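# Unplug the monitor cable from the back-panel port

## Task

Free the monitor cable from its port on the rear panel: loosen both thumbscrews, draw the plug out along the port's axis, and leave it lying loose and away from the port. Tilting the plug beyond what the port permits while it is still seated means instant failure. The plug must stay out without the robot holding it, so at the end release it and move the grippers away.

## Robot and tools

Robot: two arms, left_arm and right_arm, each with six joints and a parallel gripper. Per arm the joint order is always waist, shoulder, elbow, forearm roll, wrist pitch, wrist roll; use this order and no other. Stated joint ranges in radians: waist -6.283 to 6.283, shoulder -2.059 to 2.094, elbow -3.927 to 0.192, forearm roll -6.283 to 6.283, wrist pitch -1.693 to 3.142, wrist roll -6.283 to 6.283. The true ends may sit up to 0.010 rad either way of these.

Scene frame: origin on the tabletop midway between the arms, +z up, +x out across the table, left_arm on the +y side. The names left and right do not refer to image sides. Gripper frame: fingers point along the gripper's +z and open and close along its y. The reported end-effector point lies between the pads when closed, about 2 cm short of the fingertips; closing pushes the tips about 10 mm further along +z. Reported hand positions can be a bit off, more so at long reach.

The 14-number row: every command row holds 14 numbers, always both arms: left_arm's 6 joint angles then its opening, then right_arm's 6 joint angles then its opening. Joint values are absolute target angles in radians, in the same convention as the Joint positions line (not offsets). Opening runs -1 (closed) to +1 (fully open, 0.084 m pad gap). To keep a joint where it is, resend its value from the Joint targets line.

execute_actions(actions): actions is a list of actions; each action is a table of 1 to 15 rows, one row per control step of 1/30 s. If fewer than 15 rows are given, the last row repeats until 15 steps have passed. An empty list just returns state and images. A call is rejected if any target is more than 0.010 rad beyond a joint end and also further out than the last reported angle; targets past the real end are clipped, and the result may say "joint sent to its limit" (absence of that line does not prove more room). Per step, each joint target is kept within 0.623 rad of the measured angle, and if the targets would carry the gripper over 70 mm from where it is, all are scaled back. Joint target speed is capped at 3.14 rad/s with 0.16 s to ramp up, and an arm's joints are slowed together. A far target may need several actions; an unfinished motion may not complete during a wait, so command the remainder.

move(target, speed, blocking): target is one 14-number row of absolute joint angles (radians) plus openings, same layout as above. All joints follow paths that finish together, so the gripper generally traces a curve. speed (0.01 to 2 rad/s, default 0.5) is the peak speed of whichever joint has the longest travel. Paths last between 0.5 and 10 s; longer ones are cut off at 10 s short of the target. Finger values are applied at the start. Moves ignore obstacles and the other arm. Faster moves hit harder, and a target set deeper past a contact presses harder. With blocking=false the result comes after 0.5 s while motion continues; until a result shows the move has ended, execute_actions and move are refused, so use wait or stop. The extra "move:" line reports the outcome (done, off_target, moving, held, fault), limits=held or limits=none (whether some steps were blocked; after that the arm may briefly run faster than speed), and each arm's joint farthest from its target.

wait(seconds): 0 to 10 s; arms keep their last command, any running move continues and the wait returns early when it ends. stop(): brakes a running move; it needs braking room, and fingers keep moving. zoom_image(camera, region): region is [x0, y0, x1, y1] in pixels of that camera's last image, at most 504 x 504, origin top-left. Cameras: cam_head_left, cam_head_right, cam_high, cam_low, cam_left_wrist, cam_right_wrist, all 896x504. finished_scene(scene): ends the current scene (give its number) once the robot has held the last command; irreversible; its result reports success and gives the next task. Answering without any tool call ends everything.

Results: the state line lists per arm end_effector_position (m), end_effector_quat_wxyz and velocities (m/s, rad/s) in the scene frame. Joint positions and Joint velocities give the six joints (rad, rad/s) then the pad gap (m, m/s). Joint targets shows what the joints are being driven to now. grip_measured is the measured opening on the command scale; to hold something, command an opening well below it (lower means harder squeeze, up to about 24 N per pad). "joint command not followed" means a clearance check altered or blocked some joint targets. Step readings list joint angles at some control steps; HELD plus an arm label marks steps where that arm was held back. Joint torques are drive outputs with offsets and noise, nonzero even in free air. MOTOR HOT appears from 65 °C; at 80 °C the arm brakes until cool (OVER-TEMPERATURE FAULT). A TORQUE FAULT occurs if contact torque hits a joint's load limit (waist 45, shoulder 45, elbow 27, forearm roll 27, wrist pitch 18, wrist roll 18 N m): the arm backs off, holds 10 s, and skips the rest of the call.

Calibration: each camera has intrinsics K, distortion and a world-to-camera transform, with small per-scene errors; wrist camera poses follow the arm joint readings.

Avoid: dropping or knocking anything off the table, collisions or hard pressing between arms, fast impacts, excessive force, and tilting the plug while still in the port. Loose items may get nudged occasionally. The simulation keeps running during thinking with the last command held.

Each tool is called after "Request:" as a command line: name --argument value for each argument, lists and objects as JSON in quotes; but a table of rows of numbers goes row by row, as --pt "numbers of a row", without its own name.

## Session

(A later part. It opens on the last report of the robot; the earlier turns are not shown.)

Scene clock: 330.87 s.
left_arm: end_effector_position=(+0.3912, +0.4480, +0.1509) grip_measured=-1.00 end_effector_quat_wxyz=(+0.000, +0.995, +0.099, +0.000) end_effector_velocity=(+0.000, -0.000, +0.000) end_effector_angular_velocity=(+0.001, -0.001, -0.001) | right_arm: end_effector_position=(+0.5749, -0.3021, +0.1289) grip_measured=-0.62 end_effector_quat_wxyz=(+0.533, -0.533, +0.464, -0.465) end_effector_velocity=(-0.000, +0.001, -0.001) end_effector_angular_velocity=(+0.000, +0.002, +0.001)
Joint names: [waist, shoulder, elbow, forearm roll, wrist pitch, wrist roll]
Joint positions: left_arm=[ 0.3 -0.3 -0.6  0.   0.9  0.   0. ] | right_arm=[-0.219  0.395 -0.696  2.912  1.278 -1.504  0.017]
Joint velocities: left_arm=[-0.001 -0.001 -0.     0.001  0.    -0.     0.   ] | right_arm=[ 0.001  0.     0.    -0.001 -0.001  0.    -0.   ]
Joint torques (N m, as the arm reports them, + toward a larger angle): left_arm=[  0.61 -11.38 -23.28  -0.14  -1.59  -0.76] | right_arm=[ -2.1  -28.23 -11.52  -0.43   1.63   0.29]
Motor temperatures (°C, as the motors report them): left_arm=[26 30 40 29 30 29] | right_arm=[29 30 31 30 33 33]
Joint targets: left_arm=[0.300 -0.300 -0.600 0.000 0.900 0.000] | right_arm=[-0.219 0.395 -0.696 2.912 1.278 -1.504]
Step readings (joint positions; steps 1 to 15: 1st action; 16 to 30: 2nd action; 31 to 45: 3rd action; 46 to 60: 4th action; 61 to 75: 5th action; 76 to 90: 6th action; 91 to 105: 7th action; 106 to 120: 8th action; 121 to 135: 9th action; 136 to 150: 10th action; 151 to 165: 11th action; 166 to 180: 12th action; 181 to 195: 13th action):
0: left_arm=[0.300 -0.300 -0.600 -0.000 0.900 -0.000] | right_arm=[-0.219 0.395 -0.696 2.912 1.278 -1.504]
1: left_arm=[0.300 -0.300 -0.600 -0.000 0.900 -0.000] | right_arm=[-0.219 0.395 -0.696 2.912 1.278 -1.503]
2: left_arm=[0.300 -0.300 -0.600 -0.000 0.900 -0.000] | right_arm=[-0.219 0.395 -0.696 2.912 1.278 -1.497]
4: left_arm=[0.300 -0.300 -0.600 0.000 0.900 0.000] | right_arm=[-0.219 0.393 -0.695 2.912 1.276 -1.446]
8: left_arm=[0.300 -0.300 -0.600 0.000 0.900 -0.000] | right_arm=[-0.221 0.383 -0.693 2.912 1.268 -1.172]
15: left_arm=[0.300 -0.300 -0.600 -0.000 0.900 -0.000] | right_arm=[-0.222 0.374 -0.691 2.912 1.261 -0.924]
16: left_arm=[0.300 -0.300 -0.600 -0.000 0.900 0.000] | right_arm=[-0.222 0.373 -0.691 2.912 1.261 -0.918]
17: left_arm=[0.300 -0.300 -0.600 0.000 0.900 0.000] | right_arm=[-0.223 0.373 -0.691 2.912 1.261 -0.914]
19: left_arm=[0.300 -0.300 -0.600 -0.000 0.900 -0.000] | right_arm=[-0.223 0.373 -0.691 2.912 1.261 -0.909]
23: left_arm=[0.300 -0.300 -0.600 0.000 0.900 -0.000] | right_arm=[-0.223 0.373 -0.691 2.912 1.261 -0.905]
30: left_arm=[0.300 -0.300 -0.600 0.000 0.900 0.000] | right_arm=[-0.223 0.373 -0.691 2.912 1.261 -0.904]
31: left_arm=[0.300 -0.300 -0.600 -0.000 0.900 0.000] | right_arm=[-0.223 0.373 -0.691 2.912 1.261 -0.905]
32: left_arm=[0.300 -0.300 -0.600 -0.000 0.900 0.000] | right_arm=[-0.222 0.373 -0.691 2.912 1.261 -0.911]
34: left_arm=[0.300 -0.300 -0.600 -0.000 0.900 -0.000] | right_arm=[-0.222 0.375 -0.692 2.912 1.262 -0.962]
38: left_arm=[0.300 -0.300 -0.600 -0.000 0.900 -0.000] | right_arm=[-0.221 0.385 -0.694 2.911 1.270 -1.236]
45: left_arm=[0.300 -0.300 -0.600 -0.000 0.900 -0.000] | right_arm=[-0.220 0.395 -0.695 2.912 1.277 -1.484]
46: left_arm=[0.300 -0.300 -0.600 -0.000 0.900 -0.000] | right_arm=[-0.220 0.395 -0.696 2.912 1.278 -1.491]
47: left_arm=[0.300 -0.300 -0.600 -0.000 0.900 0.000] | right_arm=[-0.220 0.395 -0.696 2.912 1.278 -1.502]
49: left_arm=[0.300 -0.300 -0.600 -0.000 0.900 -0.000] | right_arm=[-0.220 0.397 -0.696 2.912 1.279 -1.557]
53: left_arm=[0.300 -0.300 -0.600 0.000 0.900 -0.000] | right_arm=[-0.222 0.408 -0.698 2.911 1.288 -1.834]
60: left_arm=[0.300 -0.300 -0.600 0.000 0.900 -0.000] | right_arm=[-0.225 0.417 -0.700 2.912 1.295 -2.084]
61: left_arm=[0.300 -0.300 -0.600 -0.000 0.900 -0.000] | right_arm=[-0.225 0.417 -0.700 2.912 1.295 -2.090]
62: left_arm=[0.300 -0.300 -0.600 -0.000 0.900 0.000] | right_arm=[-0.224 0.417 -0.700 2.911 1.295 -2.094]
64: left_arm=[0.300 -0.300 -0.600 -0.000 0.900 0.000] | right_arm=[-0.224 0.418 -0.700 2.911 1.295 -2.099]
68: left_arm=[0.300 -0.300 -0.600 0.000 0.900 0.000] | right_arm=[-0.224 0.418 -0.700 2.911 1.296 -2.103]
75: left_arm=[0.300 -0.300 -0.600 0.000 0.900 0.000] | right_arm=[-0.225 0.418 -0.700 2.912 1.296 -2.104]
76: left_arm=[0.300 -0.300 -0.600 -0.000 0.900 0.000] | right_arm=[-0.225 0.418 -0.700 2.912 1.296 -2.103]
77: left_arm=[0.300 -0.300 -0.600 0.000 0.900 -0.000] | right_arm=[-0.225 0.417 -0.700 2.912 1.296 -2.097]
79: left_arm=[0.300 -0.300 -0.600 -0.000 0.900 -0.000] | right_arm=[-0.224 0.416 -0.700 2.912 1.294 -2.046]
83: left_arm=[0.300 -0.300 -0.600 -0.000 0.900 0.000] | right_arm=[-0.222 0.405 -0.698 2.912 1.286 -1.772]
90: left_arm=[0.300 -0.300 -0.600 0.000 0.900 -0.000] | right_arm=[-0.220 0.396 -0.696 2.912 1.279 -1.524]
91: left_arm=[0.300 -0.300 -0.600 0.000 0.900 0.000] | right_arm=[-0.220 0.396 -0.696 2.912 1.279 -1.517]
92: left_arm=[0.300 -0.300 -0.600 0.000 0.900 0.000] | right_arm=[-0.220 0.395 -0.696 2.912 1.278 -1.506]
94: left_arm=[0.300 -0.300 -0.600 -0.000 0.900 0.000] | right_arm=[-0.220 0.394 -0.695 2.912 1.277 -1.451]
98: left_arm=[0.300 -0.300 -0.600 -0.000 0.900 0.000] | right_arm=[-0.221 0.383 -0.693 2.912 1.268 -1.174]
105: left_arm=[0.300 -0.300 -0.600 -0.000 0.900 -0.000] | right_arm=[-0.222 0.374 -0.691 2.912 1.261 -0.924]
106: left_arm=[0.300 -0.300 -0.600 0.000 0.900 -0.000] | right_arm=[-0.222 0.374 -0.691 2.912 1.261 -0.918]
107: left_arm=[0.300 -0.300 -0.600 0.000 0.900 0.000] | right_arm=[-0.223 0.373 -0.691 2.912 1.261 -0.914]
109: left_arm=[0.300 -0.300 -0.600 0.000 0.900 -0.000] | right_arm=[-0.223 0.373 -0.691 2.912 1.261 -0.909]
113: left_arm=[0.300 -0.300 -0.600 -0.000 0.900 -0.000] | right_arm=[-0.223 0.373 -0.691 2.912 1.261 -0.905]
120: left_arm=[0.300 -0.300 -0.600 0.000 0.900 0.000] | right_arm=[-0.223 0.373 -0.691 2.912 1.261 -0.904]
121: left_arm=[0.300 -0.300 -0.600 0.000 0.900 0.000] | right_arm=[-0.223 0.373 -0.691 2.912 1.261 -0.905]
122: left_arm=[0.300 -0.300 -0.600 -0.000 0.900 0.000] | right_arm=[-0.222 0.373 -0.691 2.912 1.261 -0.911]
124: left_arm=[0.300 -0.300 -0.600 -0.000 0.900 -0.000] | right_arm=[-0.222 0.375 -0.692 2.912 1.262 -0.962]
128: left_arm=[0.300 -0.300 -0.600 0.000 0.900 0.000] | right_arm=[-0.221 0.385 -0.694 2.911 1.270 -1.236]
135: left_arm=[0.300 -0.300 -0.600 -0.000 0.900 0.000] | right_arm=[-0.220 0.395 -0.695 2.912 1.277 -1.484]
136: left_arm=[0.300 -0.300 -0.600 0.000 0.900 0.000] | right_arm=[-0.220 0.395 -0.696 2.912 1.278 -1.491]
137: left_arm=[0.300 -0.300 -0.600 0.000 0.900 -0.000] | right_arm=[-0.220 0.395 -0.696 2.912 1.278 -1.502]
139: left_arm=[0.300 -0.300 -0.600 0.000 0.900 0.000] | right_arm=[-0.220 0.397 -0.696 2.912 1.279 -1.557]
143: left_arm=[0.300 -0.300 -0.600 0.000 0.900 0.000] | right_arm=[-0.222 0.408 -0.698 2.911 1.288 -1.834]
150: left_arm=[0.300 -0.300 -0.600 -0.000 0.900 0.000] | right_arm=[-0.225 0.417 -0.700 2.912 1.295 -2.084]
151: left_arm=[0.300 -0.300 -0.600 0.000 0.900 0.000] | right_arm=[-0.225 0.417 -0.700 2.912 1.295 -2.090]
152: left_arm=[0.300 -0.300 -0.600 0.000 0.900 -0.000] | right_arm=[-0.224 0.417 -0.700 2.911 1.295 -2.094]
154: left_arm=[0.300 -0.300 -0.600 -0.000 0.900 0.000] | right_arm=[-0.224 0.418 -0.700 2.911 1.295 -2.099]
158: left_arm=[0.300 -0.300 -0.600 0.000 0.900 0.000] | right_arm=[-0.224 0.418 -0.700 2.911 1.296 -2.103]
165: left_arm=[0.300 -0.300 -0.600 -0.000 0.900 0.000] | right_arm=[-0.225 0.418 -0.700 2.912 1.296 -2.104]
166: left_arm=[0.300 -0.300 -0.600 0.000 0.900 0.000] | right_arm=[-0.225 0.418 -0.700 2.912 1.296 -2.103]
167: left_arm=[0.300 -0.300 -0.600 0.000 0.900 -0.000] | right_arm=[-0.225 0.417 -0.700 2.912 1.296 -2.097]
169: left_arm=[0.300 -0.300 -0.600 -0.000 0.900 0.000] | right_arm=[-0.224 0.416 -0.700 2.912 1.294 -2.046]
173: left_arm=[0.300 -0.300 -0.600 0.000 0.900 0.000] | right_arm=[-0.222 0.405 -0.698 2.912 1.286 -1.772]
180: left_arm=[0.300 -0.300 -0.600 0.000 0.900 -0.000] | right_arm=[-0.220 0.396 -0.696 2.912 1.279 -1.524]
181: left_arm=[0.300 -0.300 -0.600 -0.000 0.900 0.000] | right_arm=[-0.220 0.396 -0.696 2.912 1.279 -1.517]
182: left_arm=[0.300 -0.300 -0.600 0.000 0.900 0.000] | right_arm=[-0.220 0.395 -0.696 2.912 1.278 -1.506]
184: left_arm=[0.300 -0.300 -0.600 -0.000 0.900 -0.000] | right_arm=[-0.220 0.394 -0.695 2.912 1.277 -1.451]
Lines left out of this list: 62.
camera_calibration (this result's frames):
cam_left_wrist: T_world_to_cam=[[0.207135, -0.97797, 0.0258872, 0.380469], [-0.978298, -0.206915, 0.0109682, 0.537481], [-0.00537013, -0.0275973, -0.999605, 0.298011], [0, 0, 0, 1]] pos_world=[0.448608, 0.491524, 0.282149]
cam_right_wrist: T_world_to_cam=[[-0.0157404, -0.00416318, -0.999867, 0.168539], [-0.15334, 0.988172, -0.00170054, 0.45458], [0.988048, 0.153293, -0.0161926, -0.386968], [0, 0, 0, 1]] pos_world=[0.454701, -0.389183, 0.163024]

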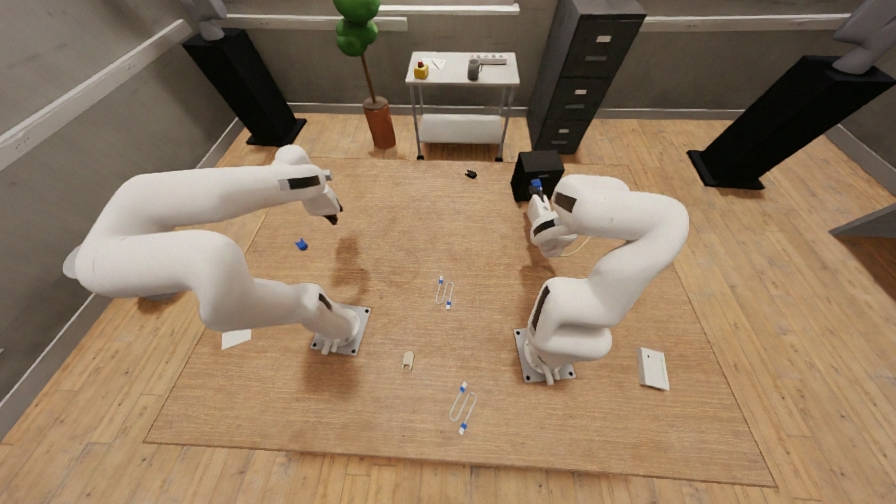

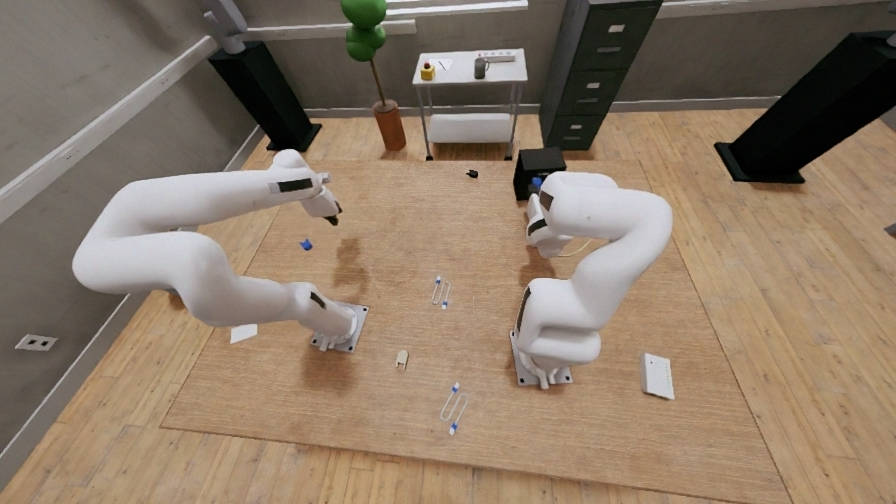

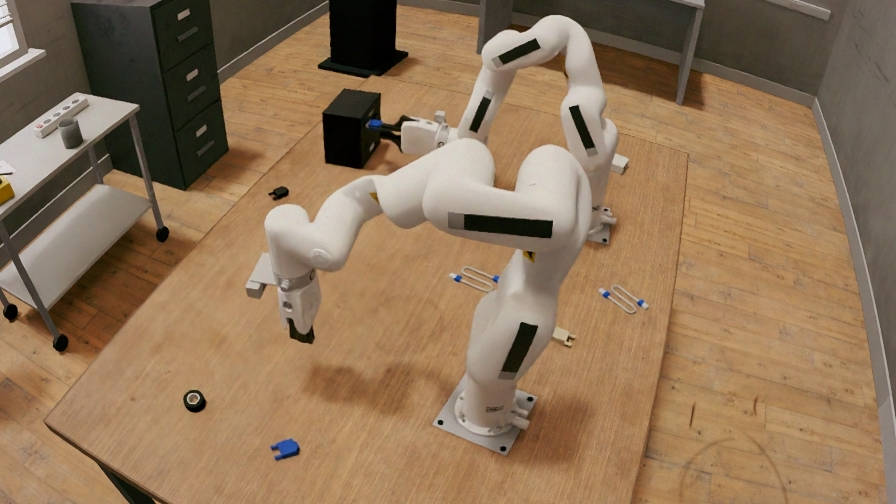

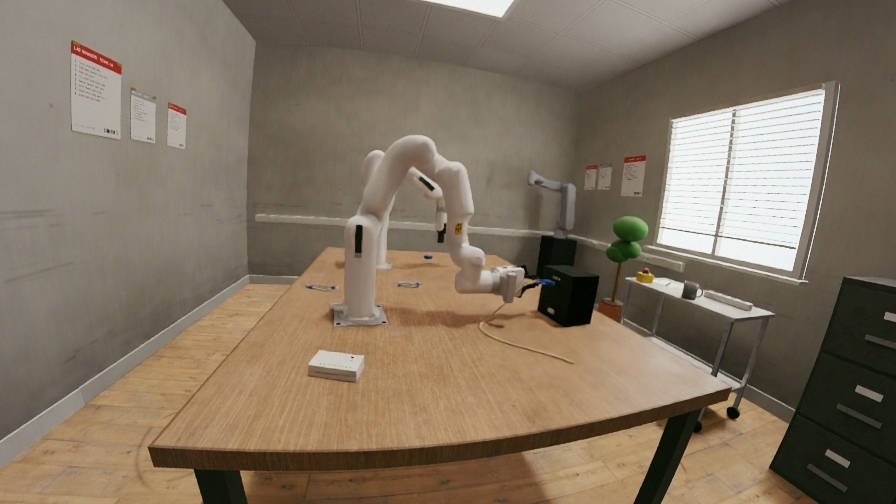

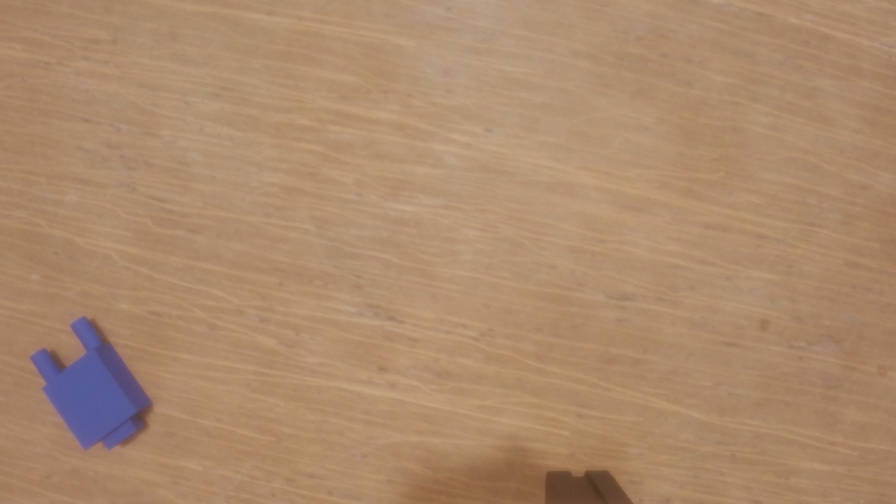

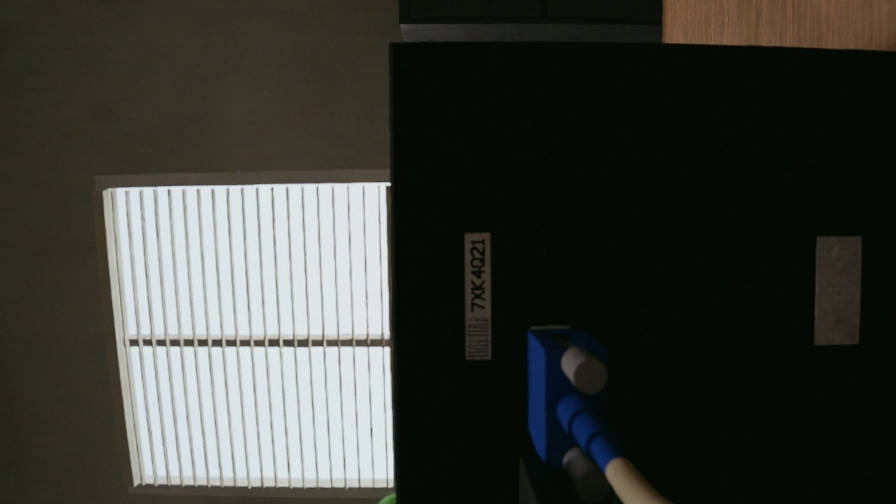

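Request:
execute_actions --actions '[[[0.3,-0.3,-0.6,0,0.9,0,-1,-0.2224,0.373,-0.6911,2.9116,1.2604,-0.904,-0.7]],[[0.3,-0.3,-0.6,0,0.9,0,-1,-0.2224,0.373,-0.6911,2.9116,1.2604,-0.904,-1]],[[0.3,-0.3,-0.6,0,0.9,0,-1,-0.22,0.3953,-0.6957,2.9116,1.2781,-1.504,-1]],[[0.3,-0.3,-0.6,0,0.9,0,-1,-0.2246,0.4176,-0.7003,2.9116,1.2958,-2.104,-1]],[[0.3,-0.3,-0.6,0,0.9,0,-1,-0.2246,0.4176,-0.7003,2.9116,1.2958,-2.104,-0.7]],[[0.3,-0.3,-0.6,0,0.9,0,-1,-0.22,0.3953,-0.6957,2.9116,1.2781,-1.504,-0.7]], [[0.3,-0.3,-0.6,0,0.9,0,-1,-0.2224,0.373,-0.6911,2.9116,1.2604,-0.904,-0.7]],[[0.3,-0.3,-0.6,0,0.9,0,-1,-0.2224,0.373,-0.6911,2.9116,1.2604,-0.904,-1]],[[0.3,-0.3,-0.6,0,0.9,0,-1,-0.22,0.3953,-0.6957,2.9116,1.2781,-1.504,-1]],[[0.3,-0.3,-0.6,0,0.9,0,-1,-0.2246,0.4176,-0.7003,2.9116,1.2958,-2.104,-1]],[[0.3,-0.3,-0.6,0,0.9,0,-1,-0.2246,0.4176,-0.7003,2.9116,1.2958,-2.104,-0.7]],[[0.3,-0.3,-0.6,0,0.9,0,-1,-0.22,0.3953,-0.6957,2.9116,1.2781,-1.504,-0.7]], [[0.3,-0.3,-0.6,0,0.9,0,-1,-0.2224,0.373,-0.6911,2.9116,1.2604,-0.904,-0.7]],[[0.3,-0.3,-0.6,0,0.9,0,-1,-0.2224,0.373,-0.6911,2.9116,1.2604,-0.904,-1]],[[0.3,-0.3,-0.6,0,0.9,0,-1,-0.22,0.3953,-0.6957,2.9116,1.2781,-1.504,-1]],[[0.3,-0.3,-0.6,0,0.9,0,-1,-0.2246,0.4176,-0.7003,2.9116,1.2958,-2.104,-1]],[[0.3,-0.3,-0.6,0,0.9,0,-1,-0.2246,0.4176,-0.7003,2.9116,1.2958,-2.104,-0.7]],[[0.3,-0.3,-0.6,0,0.9,0,-1,-0.22,0.3953,-0.6957,2.9116,1.2781,-1.504,-0.7]], [[0.3,-0.3,-0.6,0,0.9,0,-1,-0.2224,0.373,-0.6911,2.9116,1.2604,-0.904,-0.7]],[[0.3,-0.3,-0.6,0,0.9,0,-1,-0.2224,0.373,-0.6911,2.9116,1.2604,-0.904,-1]],[[0.3,-0.3,-0.6,0,0.9,0,-1,-0.22,0.3953,-0.6957,2.9116,1.2781,-1.504,-1]],[[0.3,-0.3,-0.6,0,0.9,0,-1,-0.2246,0.4176,-0.7003,2.9116,1.2958,-2.104,-1]],[[0.3,-0.3,-0.6,0,0.9,0,-1,-0.2246,0.4176,-0.7003,2.9116,1.2958,-2.104,-0.7]],[[0.3,-0.3,-0.6,0,0.9,0,-1,-0.219,0.3953,-0.6957,2.9116,1.2781,-1.504,-0.6]],[[0.3,-0.3,-0.6,0,0.9,0,-1,-0.219,0.3953,-0.6957,2.9116,1.2781,-1.504,-0.6]]]'

Request:
zoom_image --camera "cam_right_wrist" --region '[400,250,760,504]'

Scene clock: 378.67 s.
left_arm: end_effector_position=(+0.3912, +0.4480, +0.1509) grip_measured=-1.00 end_effector_quat_wxyz=(+0.000, +0.995, +0.099, +0.000) end_effector_velocity=(-0.000, +0.000, +0.000) end_effector_angular_velocity=(+0.000, -0.000, +0.001) | right_arm: end_effector_position=(+0.5749, -0.3021, +0.1289) grip_measured=-0.62 end_effector_quat_wxyz=(+0.533, -0.533, +0.464, -0.465) end_effector_velocity=(-0.000, -0.000, -0.001) end_effector_angular_velocity=(+0.001, +0.004, -0.001)
Joint names: [waist, shoulder, elbow, forearm roll, wrist pitch, wrist roll]
Joint positions: left_arm=[ 0.3 -0.3 -0.6  0.   0.9 -0.   0. ] | right_arm=[-0.219  0.395 -0.696  2.912  1.278 -1.504  0.017]
Joint velocities: left_arm=[ 0.001 -0.002  0.001  0.     0.    -0.     0.   ] | right_arm=[-0.001  0.     0.     0.    -0.003  0.002 -0.   ]
Joint torques (N m, as the arm reports them, + toward a larger angle): left_arm=[  0.8  -12.26 -23.15   0.35  -1.17  -0.47] | right_arm=[ -2.24 -28.25 -11.51  -0.1    1.62   0.32]
Motor temperatures (°C, as the motors report them): left_arm=[26 30 40 29 30 29] | right_arm=[29 30 31 30 33 33]
Joint targets: left_arm=[0.300 -0.300 -0.600 0.000 0.900 0.000] | right_arm=[-0.219 0.395 -0.696 2.912 1.278 -1.504]
Step readings (joint positions; steps 1 to 15: 1st action; 16 to 30: 2nd action; 31 to 45: 3rd action; 46 to 60: 4th action; 61 to 75: 5th action; 76 to 90: 6th action; 91 to 105: 7th action; 106 to 120: 8th action; 121 to 135: 9th action; 136 to 150: 10th action; 151 to 165: 11th action; 166 to 180: 12th action; 181 to 195: 13th action):
0: left_arm=[0.300 -0.300 -0.600 -0.000 0.900 0.000] | right_arm=[-0.219 0.395 -0.696 2.912 1.278 -1.504]
1: left_arm=[0.300 -0.300 -0.600 -0.000 0.900 -0.000] | right_arm=[-0.219 0.395 -0.696 2.912 1.278 -1.503]
2: left_arm=[0.300 -0.300 -0.600 -0.000 0.900 0.000] | right_arm=[-0.219 0.395 -0.696 2.912 1.278 -1.497]
4: left_arm=[0.300 -0.300 -0.600 0.000 0.900 -0.000] | right_arm=[-0.219 0.393 -0.695 2.912 1.276 -1.446]
8: left_arm=[0.300 -0.300 -0.600 -0.000 0.900 -0.000] | right_arm=[-0.221 0.383 -0.693 2.912 1.268 -1.172]
15: left_arm=[0.300 -0.300 -0.600 -0.000 0.900 0.000] | right_arm=[-0.222 0.374 -0.691 2.912 1.261 -0.924]
16: left_arm=[0.300 -0.300 -0.600 0.000 0.900 -0.000] | right_arm=[-0.222 0.373 -0.691 2.912 1.261 -0.918]
17: left_arm=[0.300 -0.300 -0.600 -0.000 0.900 0.000] | right_arm=[-0.223 0.373 -0.691 2.912 1.261 -0.914]
19: left_arm=[0.300 -0.300 -0.600 -0.000 0.900 -0.000] | right_arm=[-0.223 0.373 -0.691 2.912 1.261 -0.909]
23: left_arm=[0.300 -0.300 -0.600 -0.000 0.900 0.000] | right_arm=[-0.223 0.373 -0.691 2.912 1.261 -0.905]
30: left_arm=[0.300 -0.300 -0.600 0.000 0.900 -0.000] | right_arm=[-0.223 0.373 -0.691 2.912 1.261 -0.904]
31: left_arm=[0.300 -0.300 -0.600 -0.000 0.900 -0.000] | right_arm=[-0.223 0.373 -0.691 2.912 1.261 -0.905]
32: left_arm=[0.300 -0.300 -0.600 0.000 0.900 -0.000] | right_arm=[-0.222 0.373 -0.691 2.912 1.261 -0.911]
34: left_arm=[0.300 -0.300 -0.600 0.000 0.900 -0.000] | right_arm=[-0.222 0.375 -0.692 2.912 1.262 -0.962]
38: left_arm=[0.300 -0.300 -0.600 -0.000 0.900 0.000] | right_arm=[-0.221 0.385 -0.694 2.911 1.270 -1.236]
45: left_arm=[0.300 -0.300 -0.600 0.000 0.900 -0.000] | right_arm=[-0.220 0.395 -0.695 2.912 1.277 -1.484]
46: left_arm=[0.300 -0.300 -0.600 -0.000 0.900 -0.000] | right_arm=[-0.220 0.395 -0.696 2.912 1.278 -1.491]
47: left_arm=[0.300 -0.300 -0.600 0.000 0.900 -0.000] | right_arm=[-0.220 0.395 -0.696 2.912 1.278 -1.502]
49: left_arm=[0.300 -0.300 -0.600 -0.000 0.900 -0.000] | right_arm=[-0.220 0.397 -0.696 2.912 1.279 -1.557]
53: left_arm=[0.300 -0.300 -0.600 0.000 0.900 -0.000] | right_arm=[-0.222 0.408 -0.698 2.911 1.288 -1.834]
60: left_arm=[0.300 -0.300 -0.600 -0.000 0.900 0.000] | right_arm=[-0.225 0.417 -0.700 2.912 1.295 -2.084]
61: left_arm=[0.300 -0.300 -0.600 0.000 0.900 -0.000] | right_arm=[-0.225 0.417 -0.700 2.912 1.295 -2.090]
62: left_arm=[0.300 -0.300 -0.600 -0.000 0.900 -0.000] | right_arm=[-0.224 0.417 -0.700 2.911 1.295 -2.094]
64: left_arm=[0.300 -0.300 -0.600 -0.000 0.900 -0.000] | right_arm=[-0.224 0.418 -0.700 2.911 1.295 -2.099]
68: left_arm=[0.300 -0.300 -0.600 0.000 0.900 -0.000] | right_arm=[-0.224 0.418 -0.700 2.911 1.296 -2.103]
75: left_arm=[0.300 -0.300 -0.600 -0.000 0.900 -0.000] | right_arm=[-0.225 0.418 -0.700 2.912 1.296 -2.104]
76: left_arm=[0.300 -0.300 -0.600 0.000 0.900 0.000] | right_arm=[-0.225 0.418 -0.700 2.912 1.296 -2.103]
77: left_arm=[0.300 -0.300 -0.600 0.000 0.900 -0.000] | right_arm=[-0.225 0.417 -0.700 2.912 1.296 -2.097]
79: left_arm=[0.300 -0.300 -0.600 0.000 0.900 -0.000] | right_arm=[-0.224 0.416 -0.700 2.912 1.294 -2.046]
83: left_arm=[0.300 -0.300 -0.600 -0.000 0.900 0.000] | right_arm=[-0.222 0.405 -0.698 2.912 1.286 -1.772]
90: left_arm=[0.300 -0.300 -0.600 -0.000 0.900 0.000] | right_arm=[-0.220 0.396 -0.696 2.912 1.279 -1.524]
91: left_arm=[0.300 -0.300 -0.600 0.000 0.900 -0.000] | right_arm=[-0.220 0.396 -0.696 2.912 1.279 -1.517]
92: left_arm=[0.300 -0.300 -0.600 -0.000 0.900 -0.000] | right_arm=[-0.220 0.395 -0.696 2.912 1.278 -1.506]
94: left_arm=[0.300 -0.300 -0.600 -0.000 0.900 0.000] | right_arm=[-0.220 0.394 -0.695 2.912 1.277 -1.451]
98: left_arm=[0.300 -0.300 -0.600 0.000 0.900 0.000] | right_arm=[-0.221 0.383 -0.693 2.912 1.268 -1.174]
105: left_arm=[0.300 -0.300 -0.600 0.000 0.900 0.000] | right_arm=[-0.222 0.374 -0.691 2.912 1.261 -0.924]
106: left_arm=[0.300 -0.300 -0.600 -0.000 0.900 -0.000] | right_arm=[-0.222 0.374 -0.691 2.912 1.261 -0.918]
107: left_arm=[0.300 -0.300 -0.600 0.000 0.900 -0.000] | right_arm=[-0.223 0.373 -0.691 2.912 1.261 -0.914]
109: left_arm=[0.300 -0.300 -0.600 -0.000 0.900 0.000] | right_arm=[-0.223 0.373 -0.691 2.912 1.261 -0.909]
113: left_arm=[0.300 -0.300 -0.600 -0.000 0.900 -0.000] | right_arm=[-0.223 0.373 -0.691 2.912 1.261 -0.905]
120: left_arm=[0.300 -0.300 -0.600 -0.000 0.900 0.000] | right_arm=[-0.223 0.373 -0.691 2.912 1.261 -0.904]
121: left_arm=[0.300 -0.300 -0.600 0.000 0.900 0.000] | right_arm=[-0.223 0.373 -0.691 2.912 1.261 -0.905]
122: left_arm=[0.300 -0.300 -0.600 0.000 0.900 0.000] | right_arm=[-0.222 0.373 -0.691 2.912 1.261 -0.911]
124: left_arm=[0.300 -0.300 -0.600 0.000 0.900 -0.000] | right_arm=[-0.222 0.375 -0.692 2.912 1.262 -0.962]
128: left_arm=[0.300 -0.300 -0.600 -0.000 0.900 -0.000] | right_arm=[-0.221 0.385 -0.694 2.911 1.270 -1.236]
135: left_arm=[0.300 -0.300 -0.600 0.000 0.900 -0.000] | right_arm=[-0.220 0.395 -0.695 2.912 1.277 -1.484]
136: left_arm=[0.300 -0.300 -0.600 -0.000 0.900 -0.000] | right_arm=[-0.220 0.395 -0.696 2.912 1.278 -1.491]
137: left_arm=[0.300 -0.300 -0.600 -0.000 0.900 0.000] | right_arm=[-0.220 0.395 -0.696 2.912 1.278 -1.502]
139: left_arm=[0.300 -0.300 -0.600 -0.000 0.900 0.000] | right_arm=[-0.220 0.397 -0.696 2.912 1.279 -1.557]
143: left_arm=[0.300 -0.300 -0.600 0.000 0.900 0.000] | right_arm=[-0.222 0.408 -0.698 2.911 1.288 -1.834]
150: left_arm=[0.300 -0.300 -0.600 0.000 0.900 0.000] | right_arm=[-0.225 0.417 -0.700 2.912 1.295 -2.084]
151: left_arm=[0.300 -0.300 -0.600 -0.000 0.900 -0.000] | right_arm=[-0.225 0.417 -0.700 2.912 1.295 -2.090]
152: left_arm=[0.300 -0.300 -0.600 0.000 0.900 0.000] | right_arm=[-0.224 0.417 -0.700 2.911 1.295 -2.094]
154: left_arm=[0.300 -0.300 -0.600 0.000 0.900 0.000] | right_arm=[-0.224 0.418 -0.700 2.911 1.295 -2.099]
158: left_arm=[0.300 -0.300 -0.600 -0.000 0.900 -0.000] | right_arm=[-0.224 0.418 -0.700 2.911 1.296 -2.103]
165: left_arm=[0.300 -0.300 -0.600 -0.000 0.900 -0.000] | right_arm=[-0.225 0.418 -0.700 2.912 1.296 -2.104]
166: left_arm=[0.300 -0.300 -0.600 0.000 0.900 0.000] | right_arm=[-0.225 0.418 -0.700 2.912 1.296 -2.103]
167: left_arm=[0.300 -0.300 -0.600 0.000 0.900 -0.000] | right_arm=[-0.225 0.417 -0.700 2.912 1.296 -2.097]
169: left_arm=[0.300 -0.300 -0.600 -0.000 0.900 -0.000] | right_arm=[-0.224 0.416 -0.700 2.912 1.294 -2.046]
173: left_arm=[0.300 -0.300 -0.600 -0.000 0.900 0.000] | right_arm=[-0.222 0.405 -0.698 2.912 1.286 -1.772]
180: left_arm=[0.300 -0.300 -0.600 -0.000 0.900 -0.000] | right_arm=[-0.220 0.396 -0.696 2.912 1.279 -1.524]
181: left_arm=[0.300 -0.300 -0.600 -0.000 0.900 -0.000] | right_arm=[-0.220 0.396 -0.696 2.912 1.279 -1.517]
182: left_arm=[0.300 -0.300 -0.600 0.000 0.900 -0.000] | right_arm=[-0.220 0.395 -0.696 2.912 1.278 -1.506]
184: left_arm=[0.300 -0.300 -0.600 0.000 0.900 0.000] | right_arm=[-0.220 0.394 -0.695 2.912 1.277 -1.451]
Lines left out of this list: 62.
camera_calibration (this result's frames):
cam_left_wrist: T_world_to_cam=[[0.207136, -0.97797, 0.0258873, 0.380469], [-0.978298, -0.206915, 0.0109681, 0.537481], [-0.00537004, -0.0275974, -0.999605, 0.298011], [0, 0, 0, 1]] pos_world=[0.448608, 0.491524, 0.282149]
cam_right_wrist: T_world_to_cam=[[-0.0157401, -0.00416329, -0.999867, 0.168539], [-0.15334, 0.988172, -0.00170068, 0.45458], [0.988048, 0.153293, -0.0161923, -0.386968], [0, 0, 0, 1]] pos_world=[0.454701, -0.389182, 0.163024]

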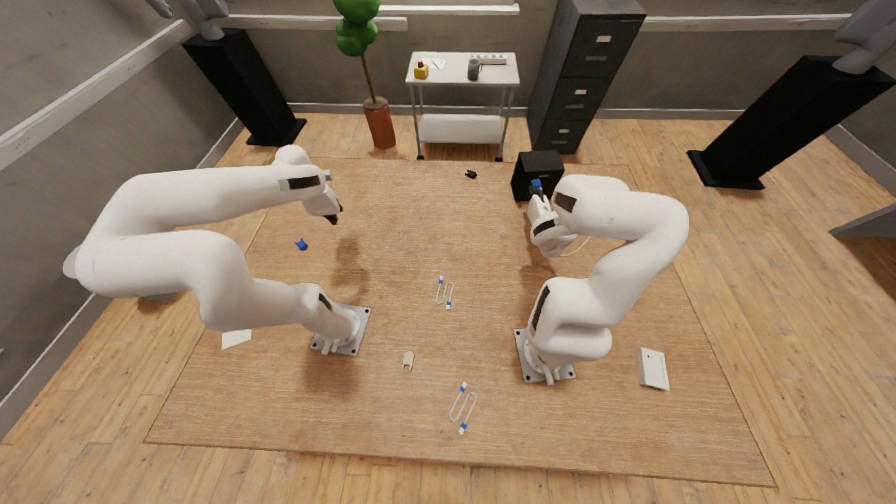

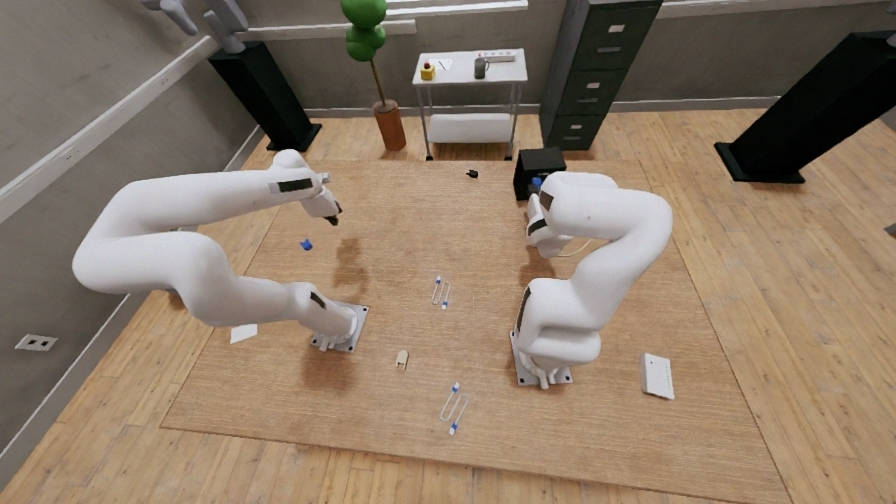

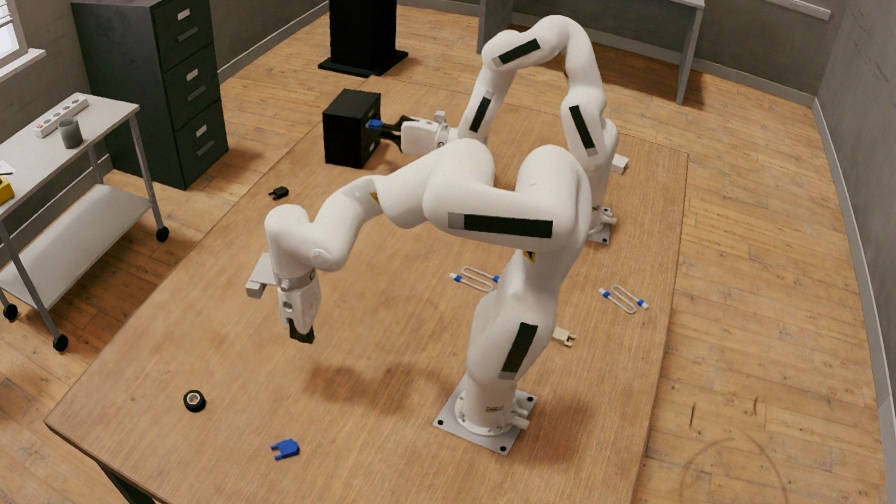

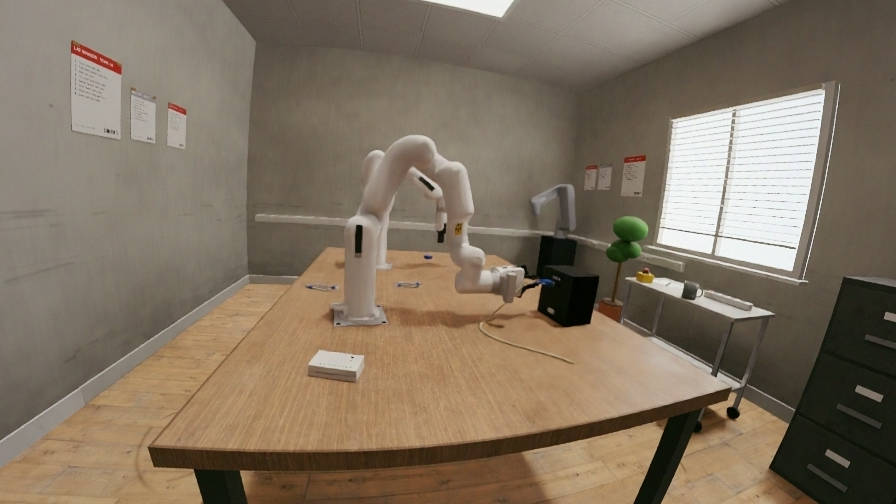

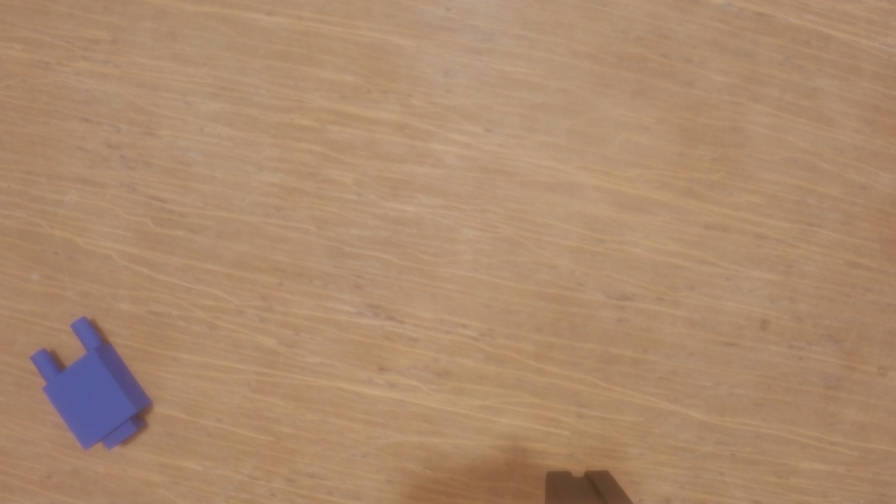

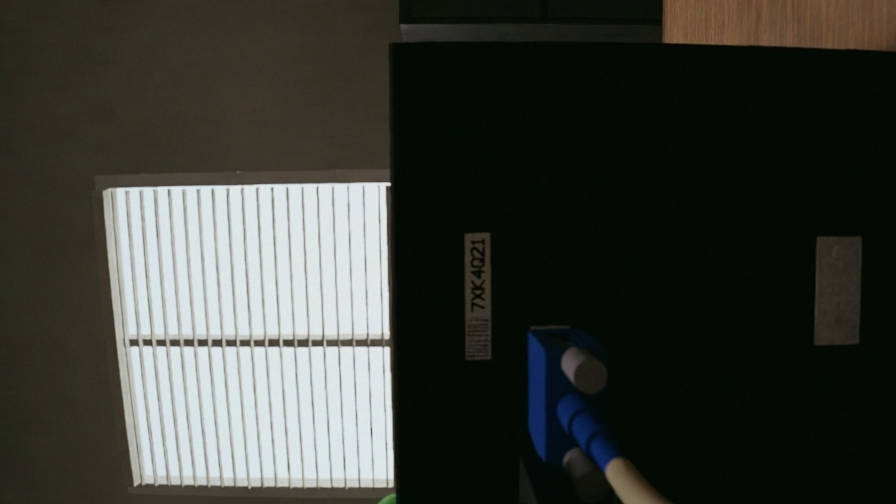

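Region (400, 250, 760, 504) of cam_right_wrist's 896x504 image, scaled by 1.400, with more detail than that image has; it fills the top 356 rows of this view, and the rest is white.

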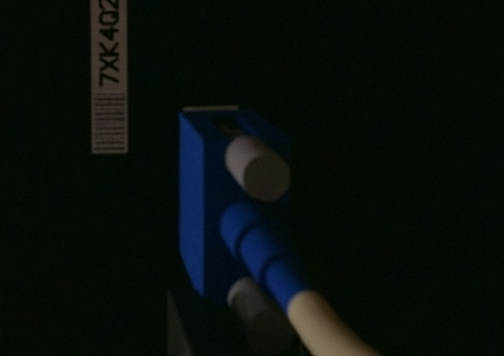

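Request:
execute_actions --actions '[[[0.3,-0.3,-0.6,0,0.9,0,-1,-0.219,0.307,-0.545,2.9116,1.34,-1.504,-0.6]],[[0.3,-0.3,-0.6,0,0.9,0,-1,-0.219,0.177,-0.518,2.9116,1.24,-1.504,-0.6]],[[0.3,-0.3,-0.6,0,0.9,0,-1,-0.335,0.177,-0.518,2.9116,1.24,-1.504,-0.6]],[[0.3,-0.3,-0.6,0,0.9,0,-1,-0.335,0.307,-0.545,2.9116,1.34,-1.504,-0.6]],[[0.3,-0.3,-0.6,0,0.9,0,-1,-0.33,0.355,-0.628,2.9116,1.305,-1.504,-0.6]],[[0.3,-0.3,-0.6,0,0.9,0,-1,-0.325,0.4033,-0.7107,2.9116,1.2706,-1.504,-0.6]],[[0.3,-0.3,-0.6,0,0.9,0,-1,-0.302,0.4033,-0.7107,2.9116,1.2706,-1.504,-0.6]],[[0.3,-0.3,-0.6,0,0.9,0,-1,-0.302,0.4033,-0.7107,2.9116,1.2706,-1.504,-0.6]],[[0.3,-0.3,-0.6,0,0.9,0,-1,-0.302,0.4033,-0.7107,2.9116,1.2706,-1.504,-1]],[[0.3,-0.3,-0.6,0,0.9,0,-1,-0.302,0.4033,-0.7107,2.9116,1.2706,-1.504,-1]]]'

Request:
zoom_image --camera "cam_head_right" --region '[490,140,610,230]'

Scene clock: 400.77 s.
left_arm: end_effector_position=(+0.3912, +0.4480, +0.1509) grip_measured=-1.00 end_effector_quat_wxyz=(+0.000, +0.995, +0.099, +0.000) end_effector_velocity=(+0.000, +0.000, +0.001) end_effector_angular_velocity=(+0.000, -0.002, +0.001) | right_arm: end_effector_position=(+0.5771, -0.3514, +0.1290) grip_measured=-0.85 end_effector_quat_wxyz=(+0.513, -0.514, +0.486, -0.487) end_effector_velocity=(-0.000, +0.000, -0.000) end_effector_angular_velocity=(-0.000, -0.000, +0.000)
Joint names: [waist, shoulder, elbow, forearm roll, wrist pitch, wrist roll]
Joint positions: left_arm=[ 0.3 -0.3 -0.6  0.   0.9 -0.   0. ] | right_arm=[-0.302  0.403 -0.711  2.912  1.271 -1.504  0.006]
Joint velocities: left_arm=[ 0.001 -0.002 -0.001 -0.     0.    -0.001  0.   ] | right_arm=[ 0.001  0.001  0.     0.     0.001 -0.    -0.   ]
Joint torques (N m, as the arm reports them, + toward a larger angle): left_arm=[  1.09 -12.29 -22.8    0.34  -1.28  -0.57] | right_arm=[ -0.94 -25.44 -11.33  -0.2    0.62   0.26]
Motor temperatures (°C, as the motors report them): left_arm=[26 30 41 29 30 29] | right_arm=[29 30 31 30 33 33]
Joint targets: left_arm=[0.300 -0.300 -0.600 0.000 0.900 0.000] | right_arm=[-0.302 0.403 -0.711 2.912 1.271 -1.504]
Step readings (joint positions; steps 1 to 15: 1st action; 16 to 30: 2nd action; 31 to 45: 3rd action; 46 to 60: 4th action; 61 to 75: 5th action; 76 to 90: 6th action; 91 to 105: 7th action; 106 to 120: 8th action; 121 to 135: 9th action; 136 to 150: 10th action):
0: left_arm=[0.300 -0.300 -0.600 0.000 0.900 -0.000] | right_arm=[-0.219 0.395 -0.696 2.912 1.278 -1.504]
1: left_arm=[0.300 -0.300 -0.600 -0.000 0.900 0.000] | right_arm=[-0.219 0.395 -0.695 2.912 1.278 -1.504]
2: left_arm=[0.300 -0.300 -0.600 0.000 0.900 0.000] | right_arm=[-0.219 0.392 -0.690 2.912 1.281 -1.504]
4: left_arm=[0.300 -0.300 -0.600 0.000 0.900 0.000] | right_arm=[-0.219 0.365 -0.646 2.912 1.301 -1.504]
8: left_arm=[0.300 -0.300 -0.600 0.000 0.900 0.000] | right_arm=[-0.219 0.318 -0.562 2.911 1.331 -1.504]
15: left_arm=[0.300 -0.300 -0.600 -0.000 0.900 0.000] | right_arm=[-0.219 0.308 -0.547 2.912 1.339 -1.504]
16: left_arm=[0.300 -0.300 -0.600 -0.000 0.900 0.000] | right_arm=[-0.219 0.307 -0.546 2.912 1.339 -1.504]
17: left_arm=[0.300 -0.300 -0.600 0.000 0.900 -0.000] | right_arm=[-0.219 0.302 -0.545 2.912 1.334 -1.504]
19: left_arm=[0.300 -0.300 -0.600 -0.000 0.900 -0.000] | right_arm=[-0.219 0.261 -0.533 2.912 1.300 -1.504]
23: left_arm=[0.300 -0.300 -0.600 -0.000 0.900 0.000] | right_arm=[-0.219 0.190 -0.524 2.912 1.254 -1.504]
30: left_arm=[0.300 -0.300 -0.600 -0.000 0.900 -0.000] | right_arm=[-0.219 0.179 -0.518 2.912 1.241 -1.504]
31: left_arm=[0.300 -0.300 -0.600 0.000 0.900 -0.000] | right_arm=[-0.219 0.178 -0.518 2.912 1.241 -1.504]
32: left_arm=[0.300 -0.300 -0.600 -0.000 0.900 -0.000] | right_arm=[-0.224 0.178 -0.518 2.911 1.241 -1.504]
34: left_arm=[0.300 -0.300 -0.600 -0.000 0.900 0.000] | right_arm=[-0.264 0.178 -0.518 2.911 1.240 -1.504]
38: left_arm=[0.300 -0.300 -0.600 -0.000 0.900 0.000] | right_arm=[-0.324 0.177 -0.518 2.912 1.240 -1.504]
45: left_arm=[0.300 -0.300 -0.600 0.000 0.900 0.000] | right_arm=[-0.334 0.177 -0.518 2.912 1.240 -1.504]
46: left_arm=[0.300 -0.300 -0.600 -0.000 0.900 0.000] | right_arm=[-0.334 0.177 -0.518 2.912 1.241 -1.504]
47: left_arm=[0.300 -0.300 -0.600 -0.000 0.900 -0.000] | right_arm=[-0.334 0.182 -0.520 2.912 1.246 -1.504]
49: left_arm=[0.300 -0.300 -0.600 0.000 0.900 0.000] | right_arm=[-0.334 0.224 -0.531 2.912 1.280 -1.504]
53: left_arm=[0.300 -0.300 -0.600 -0.000 0.900 0.000] | right_arm=[-0.335 0.294 -0.539 2.912 1.326 -1.504]
60: left_arm=[0.300 -0.300 -0.600 -0.000 0.900 0.000] | right_arm=[-0.335 0.305 -0.545 2.912 1.339 -1.504]
61: left_arm=[0.300 -0.300 -0.600 -0.000 0.900 -0.000] | right_arm=[-0.335 0.306 -0.546 2.912 1.339 -1.504]
62: left_arm=[0.300 -0.300 -0.600 -0.000 0.900 0.000] | right_arm=[-0.335 0.309 -0.551 2.912 1.336 -1.504]
64: left_arm=[0.300 -0.300 -0.600 0.000 0.900 0.000] | right_arm=[-0.333 0.330 -0.585 2.912 1.322 -1.504]
68: left_arm=[0.300 -0.300 -0.600 -0.000 0.900 -0.000] | right_arm=[-0.330 0.350 -0.621 2.912 1.309 -1.504]
75: left_arm=[0.300 -0.300 -0.600 -0.000 0.900 -0.000] | right_arm=[-0.330 0.354 -0.627 2.912 1.305 -1.504]
76: left_arm=[0.300 -0.300 -0.600 -0.000 0.900 0.000] | right_arm=[-0.330 0.355 -0.628 2.912 1.305 -1.504]
77: left_arm=[0.300 -0.300 -0.600 -0.000 0.900 -0.000] | right_arm=[-0.330 0.358 -0.633 2.912 1.302 -1.504]
79: left_arm=[0.300 -0.300 -0.600 -0.000 0.900 0.000] | right_arm=[-0.328 0.379 -0.668 2.912 1.287 -1.504]
83: left_arm=[0.300 -0.300 -0.600 -0.000 0.900 -0.000] | right_arm=[-0.325 0.399 -0.704 2.912 1.274 -1.504]
90: left_arm=[0.300 -0.300 -0.600 0.000 0.900 -0.000] | right_arm=[-0.325 0.403 -0.710 2.912 1.271 -1.504]
91: left_arm=[0.300 -0.300 -0.600 -0.000 0.900 -0.000] | right_arm=[-0.325 0.403 -0.710 2.912 1.271 -1.504]
92: left_arm=[0.300 -0.300 -0.600 -0.000 0.900 -0.000] | right_arm=[-0.321 0.403 -0.710 2.912 1.271 -1.504]
94: left_arm=[0.300 -0.300 -0.600 0.000 0.900 -0.000] | right_arm=[-0.310 0.403 -0.710 2.912 1.271 -1.504]
98: left_arm=[0.300 -0.300 -0.600 -0.000 0.900 -0.000] | right_arm=[-0.303 0.403 -0.711 2.912 1.271 -1.504]
105: left_arm=[0.300 -0.300 -0.600 0.000 0.900 0.000] | right_arm=[-0.302 0.403 -0.711 2.912 1.271 -1.504]
106: left_arm=[0.300 -0.300 -0.600 -0.000 0.900 0.000] | right_arm=[-0.302 0.403 -0.711 2.912 1.271 -1.504]
107: left_arm=[0.300 -0.300 -0.600 -0.000 0.900 0.000] | right_arm=[-0.302 0.403 -0.711 2.912 1.271 -1.504]
109: left_arm=[0.300 -0.300 -0.600 0.000 0.900 0.000] | right_arm=[-0.302 0.403 -0.711 2.912 1.271 -1.504]
113: left_arm=[0.300 -0.300 -0.600 -0.000 0.900 -0.000] | right_arm=[-0.302 0.403 -0.711 2.912 1.271 -1.504]
120: left_arm=[0.300 -0.300 -0.600 -0.000 0.900 -0.000] | right_arm=[-0.302 0.403 -0.711 2.912 1.271 -1.504]
121: left_arm=[0.300 -0.300 -0.600 0.000 0.900 -0.000] | right_arm=[-0.302 0.403 -0.711 2.912 1.271 -1.504]
122: left_arm=[0.300 -0.300 -0.600 -0.000 0.900 -0.000] | right_arm=[-0.302 0.403 -0.711 2.912 1.271 -1.504]
124: left_arm=[0.300 -0.300 -0.600 0.000 0.900 -0.000] | right_arm=[-0.302 0.403 -0.711 2.912 1.271 -1.504]
128: left_arm=[0.300 -0.300 -0.600 -0.000 0.900 -0.000] | right_arm=[-0.302 0.403 -0.711 2.912 1.271 -1.504]
135: left_arm=[0.300 -0.300 -0.600 0.000 0.900 0.000] | right_arm=[-0.302 0.403 -0.711 2.912 1.271 -1.504]
136: left_arm=[0.300 -0.300 -0.600 -0.000 0.900 -0.000] | right_arm=[-0.302 0.403 -0.711 2.912 1.271 -1.504]
137: left_arm=[0.300 -0.300 -0.600 -0.000 0.900 -0.000] | right_arm=[-0.302 0.403 -0.711 2.912 1.271 -1.504]
139: left_arm=[0.300 -0.300 -0.600 -0.000 0.900 0.000] | right_arm=[-0.302 0.403 -0.711 2.912 1.271 -1.504]
143: left_arm=[0.300 -0.300 -0.600 0.000 0.900 -0.000] | right_arm=[-0.302 0.403 -0.711 2.912 1.271 -1.504]
150: Joint positions above
camera_calibration (this result's frames):
cam_left_wrist: T_world_to_cam=[[0.207136, -0.97797, 0.0258873, 0.380469], [-0.978297, -0.206915, 0.0109683, 0.537481], [-0.00537016, -0.0275974, -0.999605, 0.298011], [0, 0, 0, 1]] pos_world=[0.448608, 0.491524, 0.282149]
cam_right_wrist: T_world_to_cam=[[-0.0161165, -0.0042832, -0.999861, 0.168551], [-0.0703098, 0.99752, -0.00313987, 0.45919], [0.997395, 0.0702495, -0.0163777, -0.416131], [0, 0, 0, 1]] pos_world=[0.450049, -0.428096, 0.163154]

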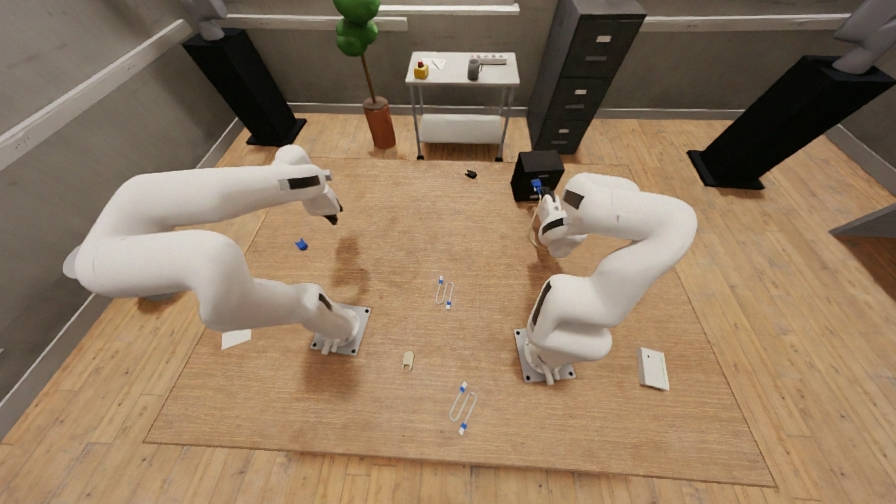

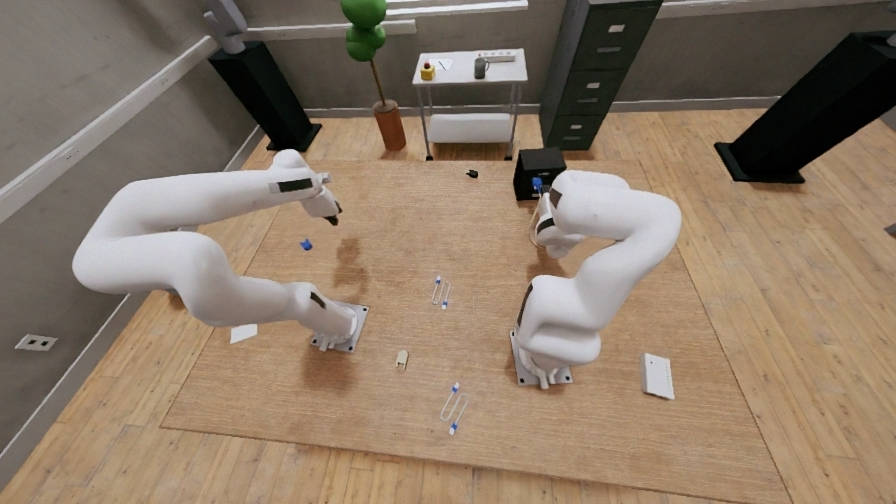

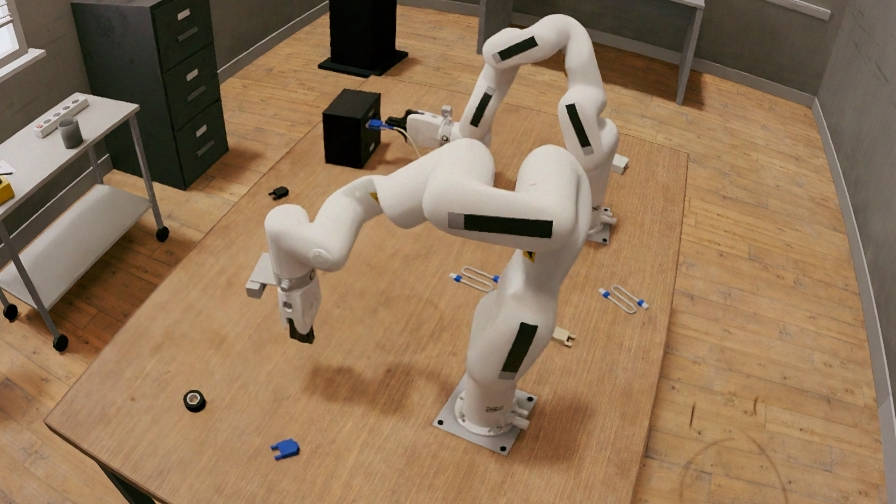

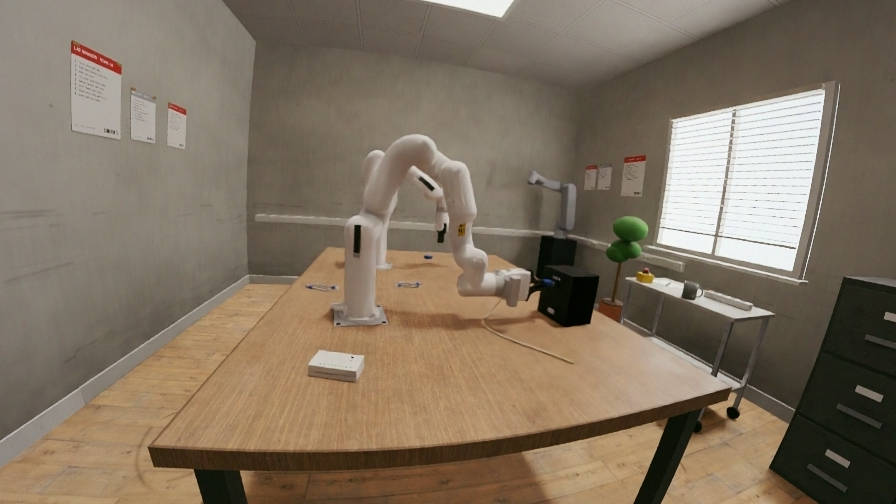

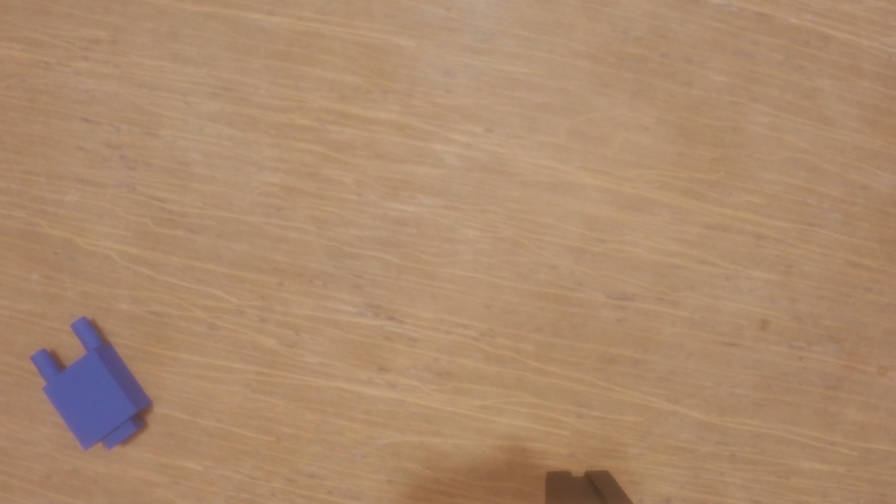

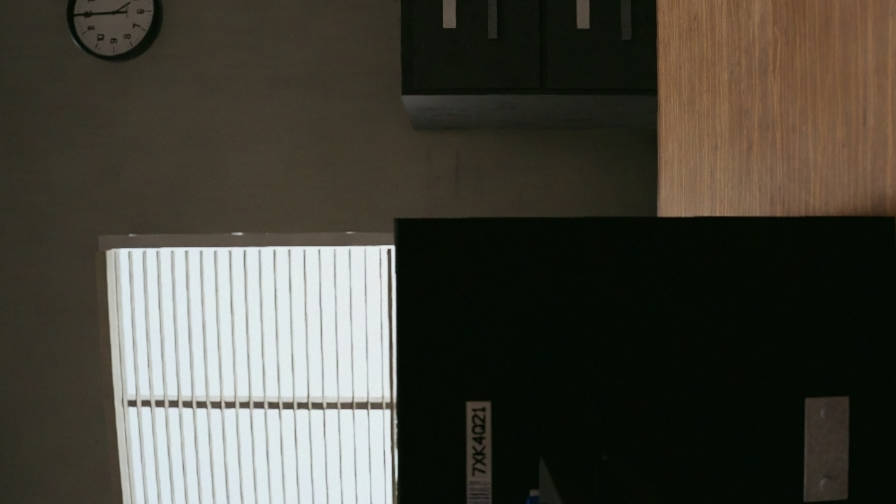

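Region (490, 140, 610, 230) of cam_head_right's 896x504 image, scaled by 4.200, with more detail than that image has; it fills the top 378 rows of this view, and the rest is white.

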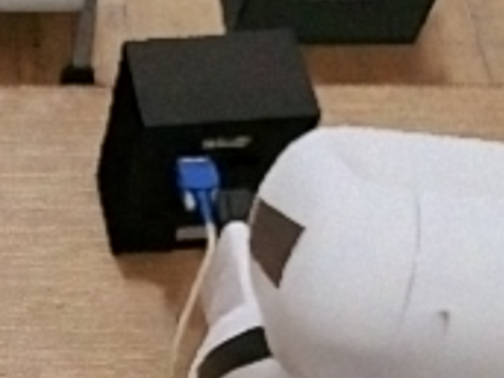

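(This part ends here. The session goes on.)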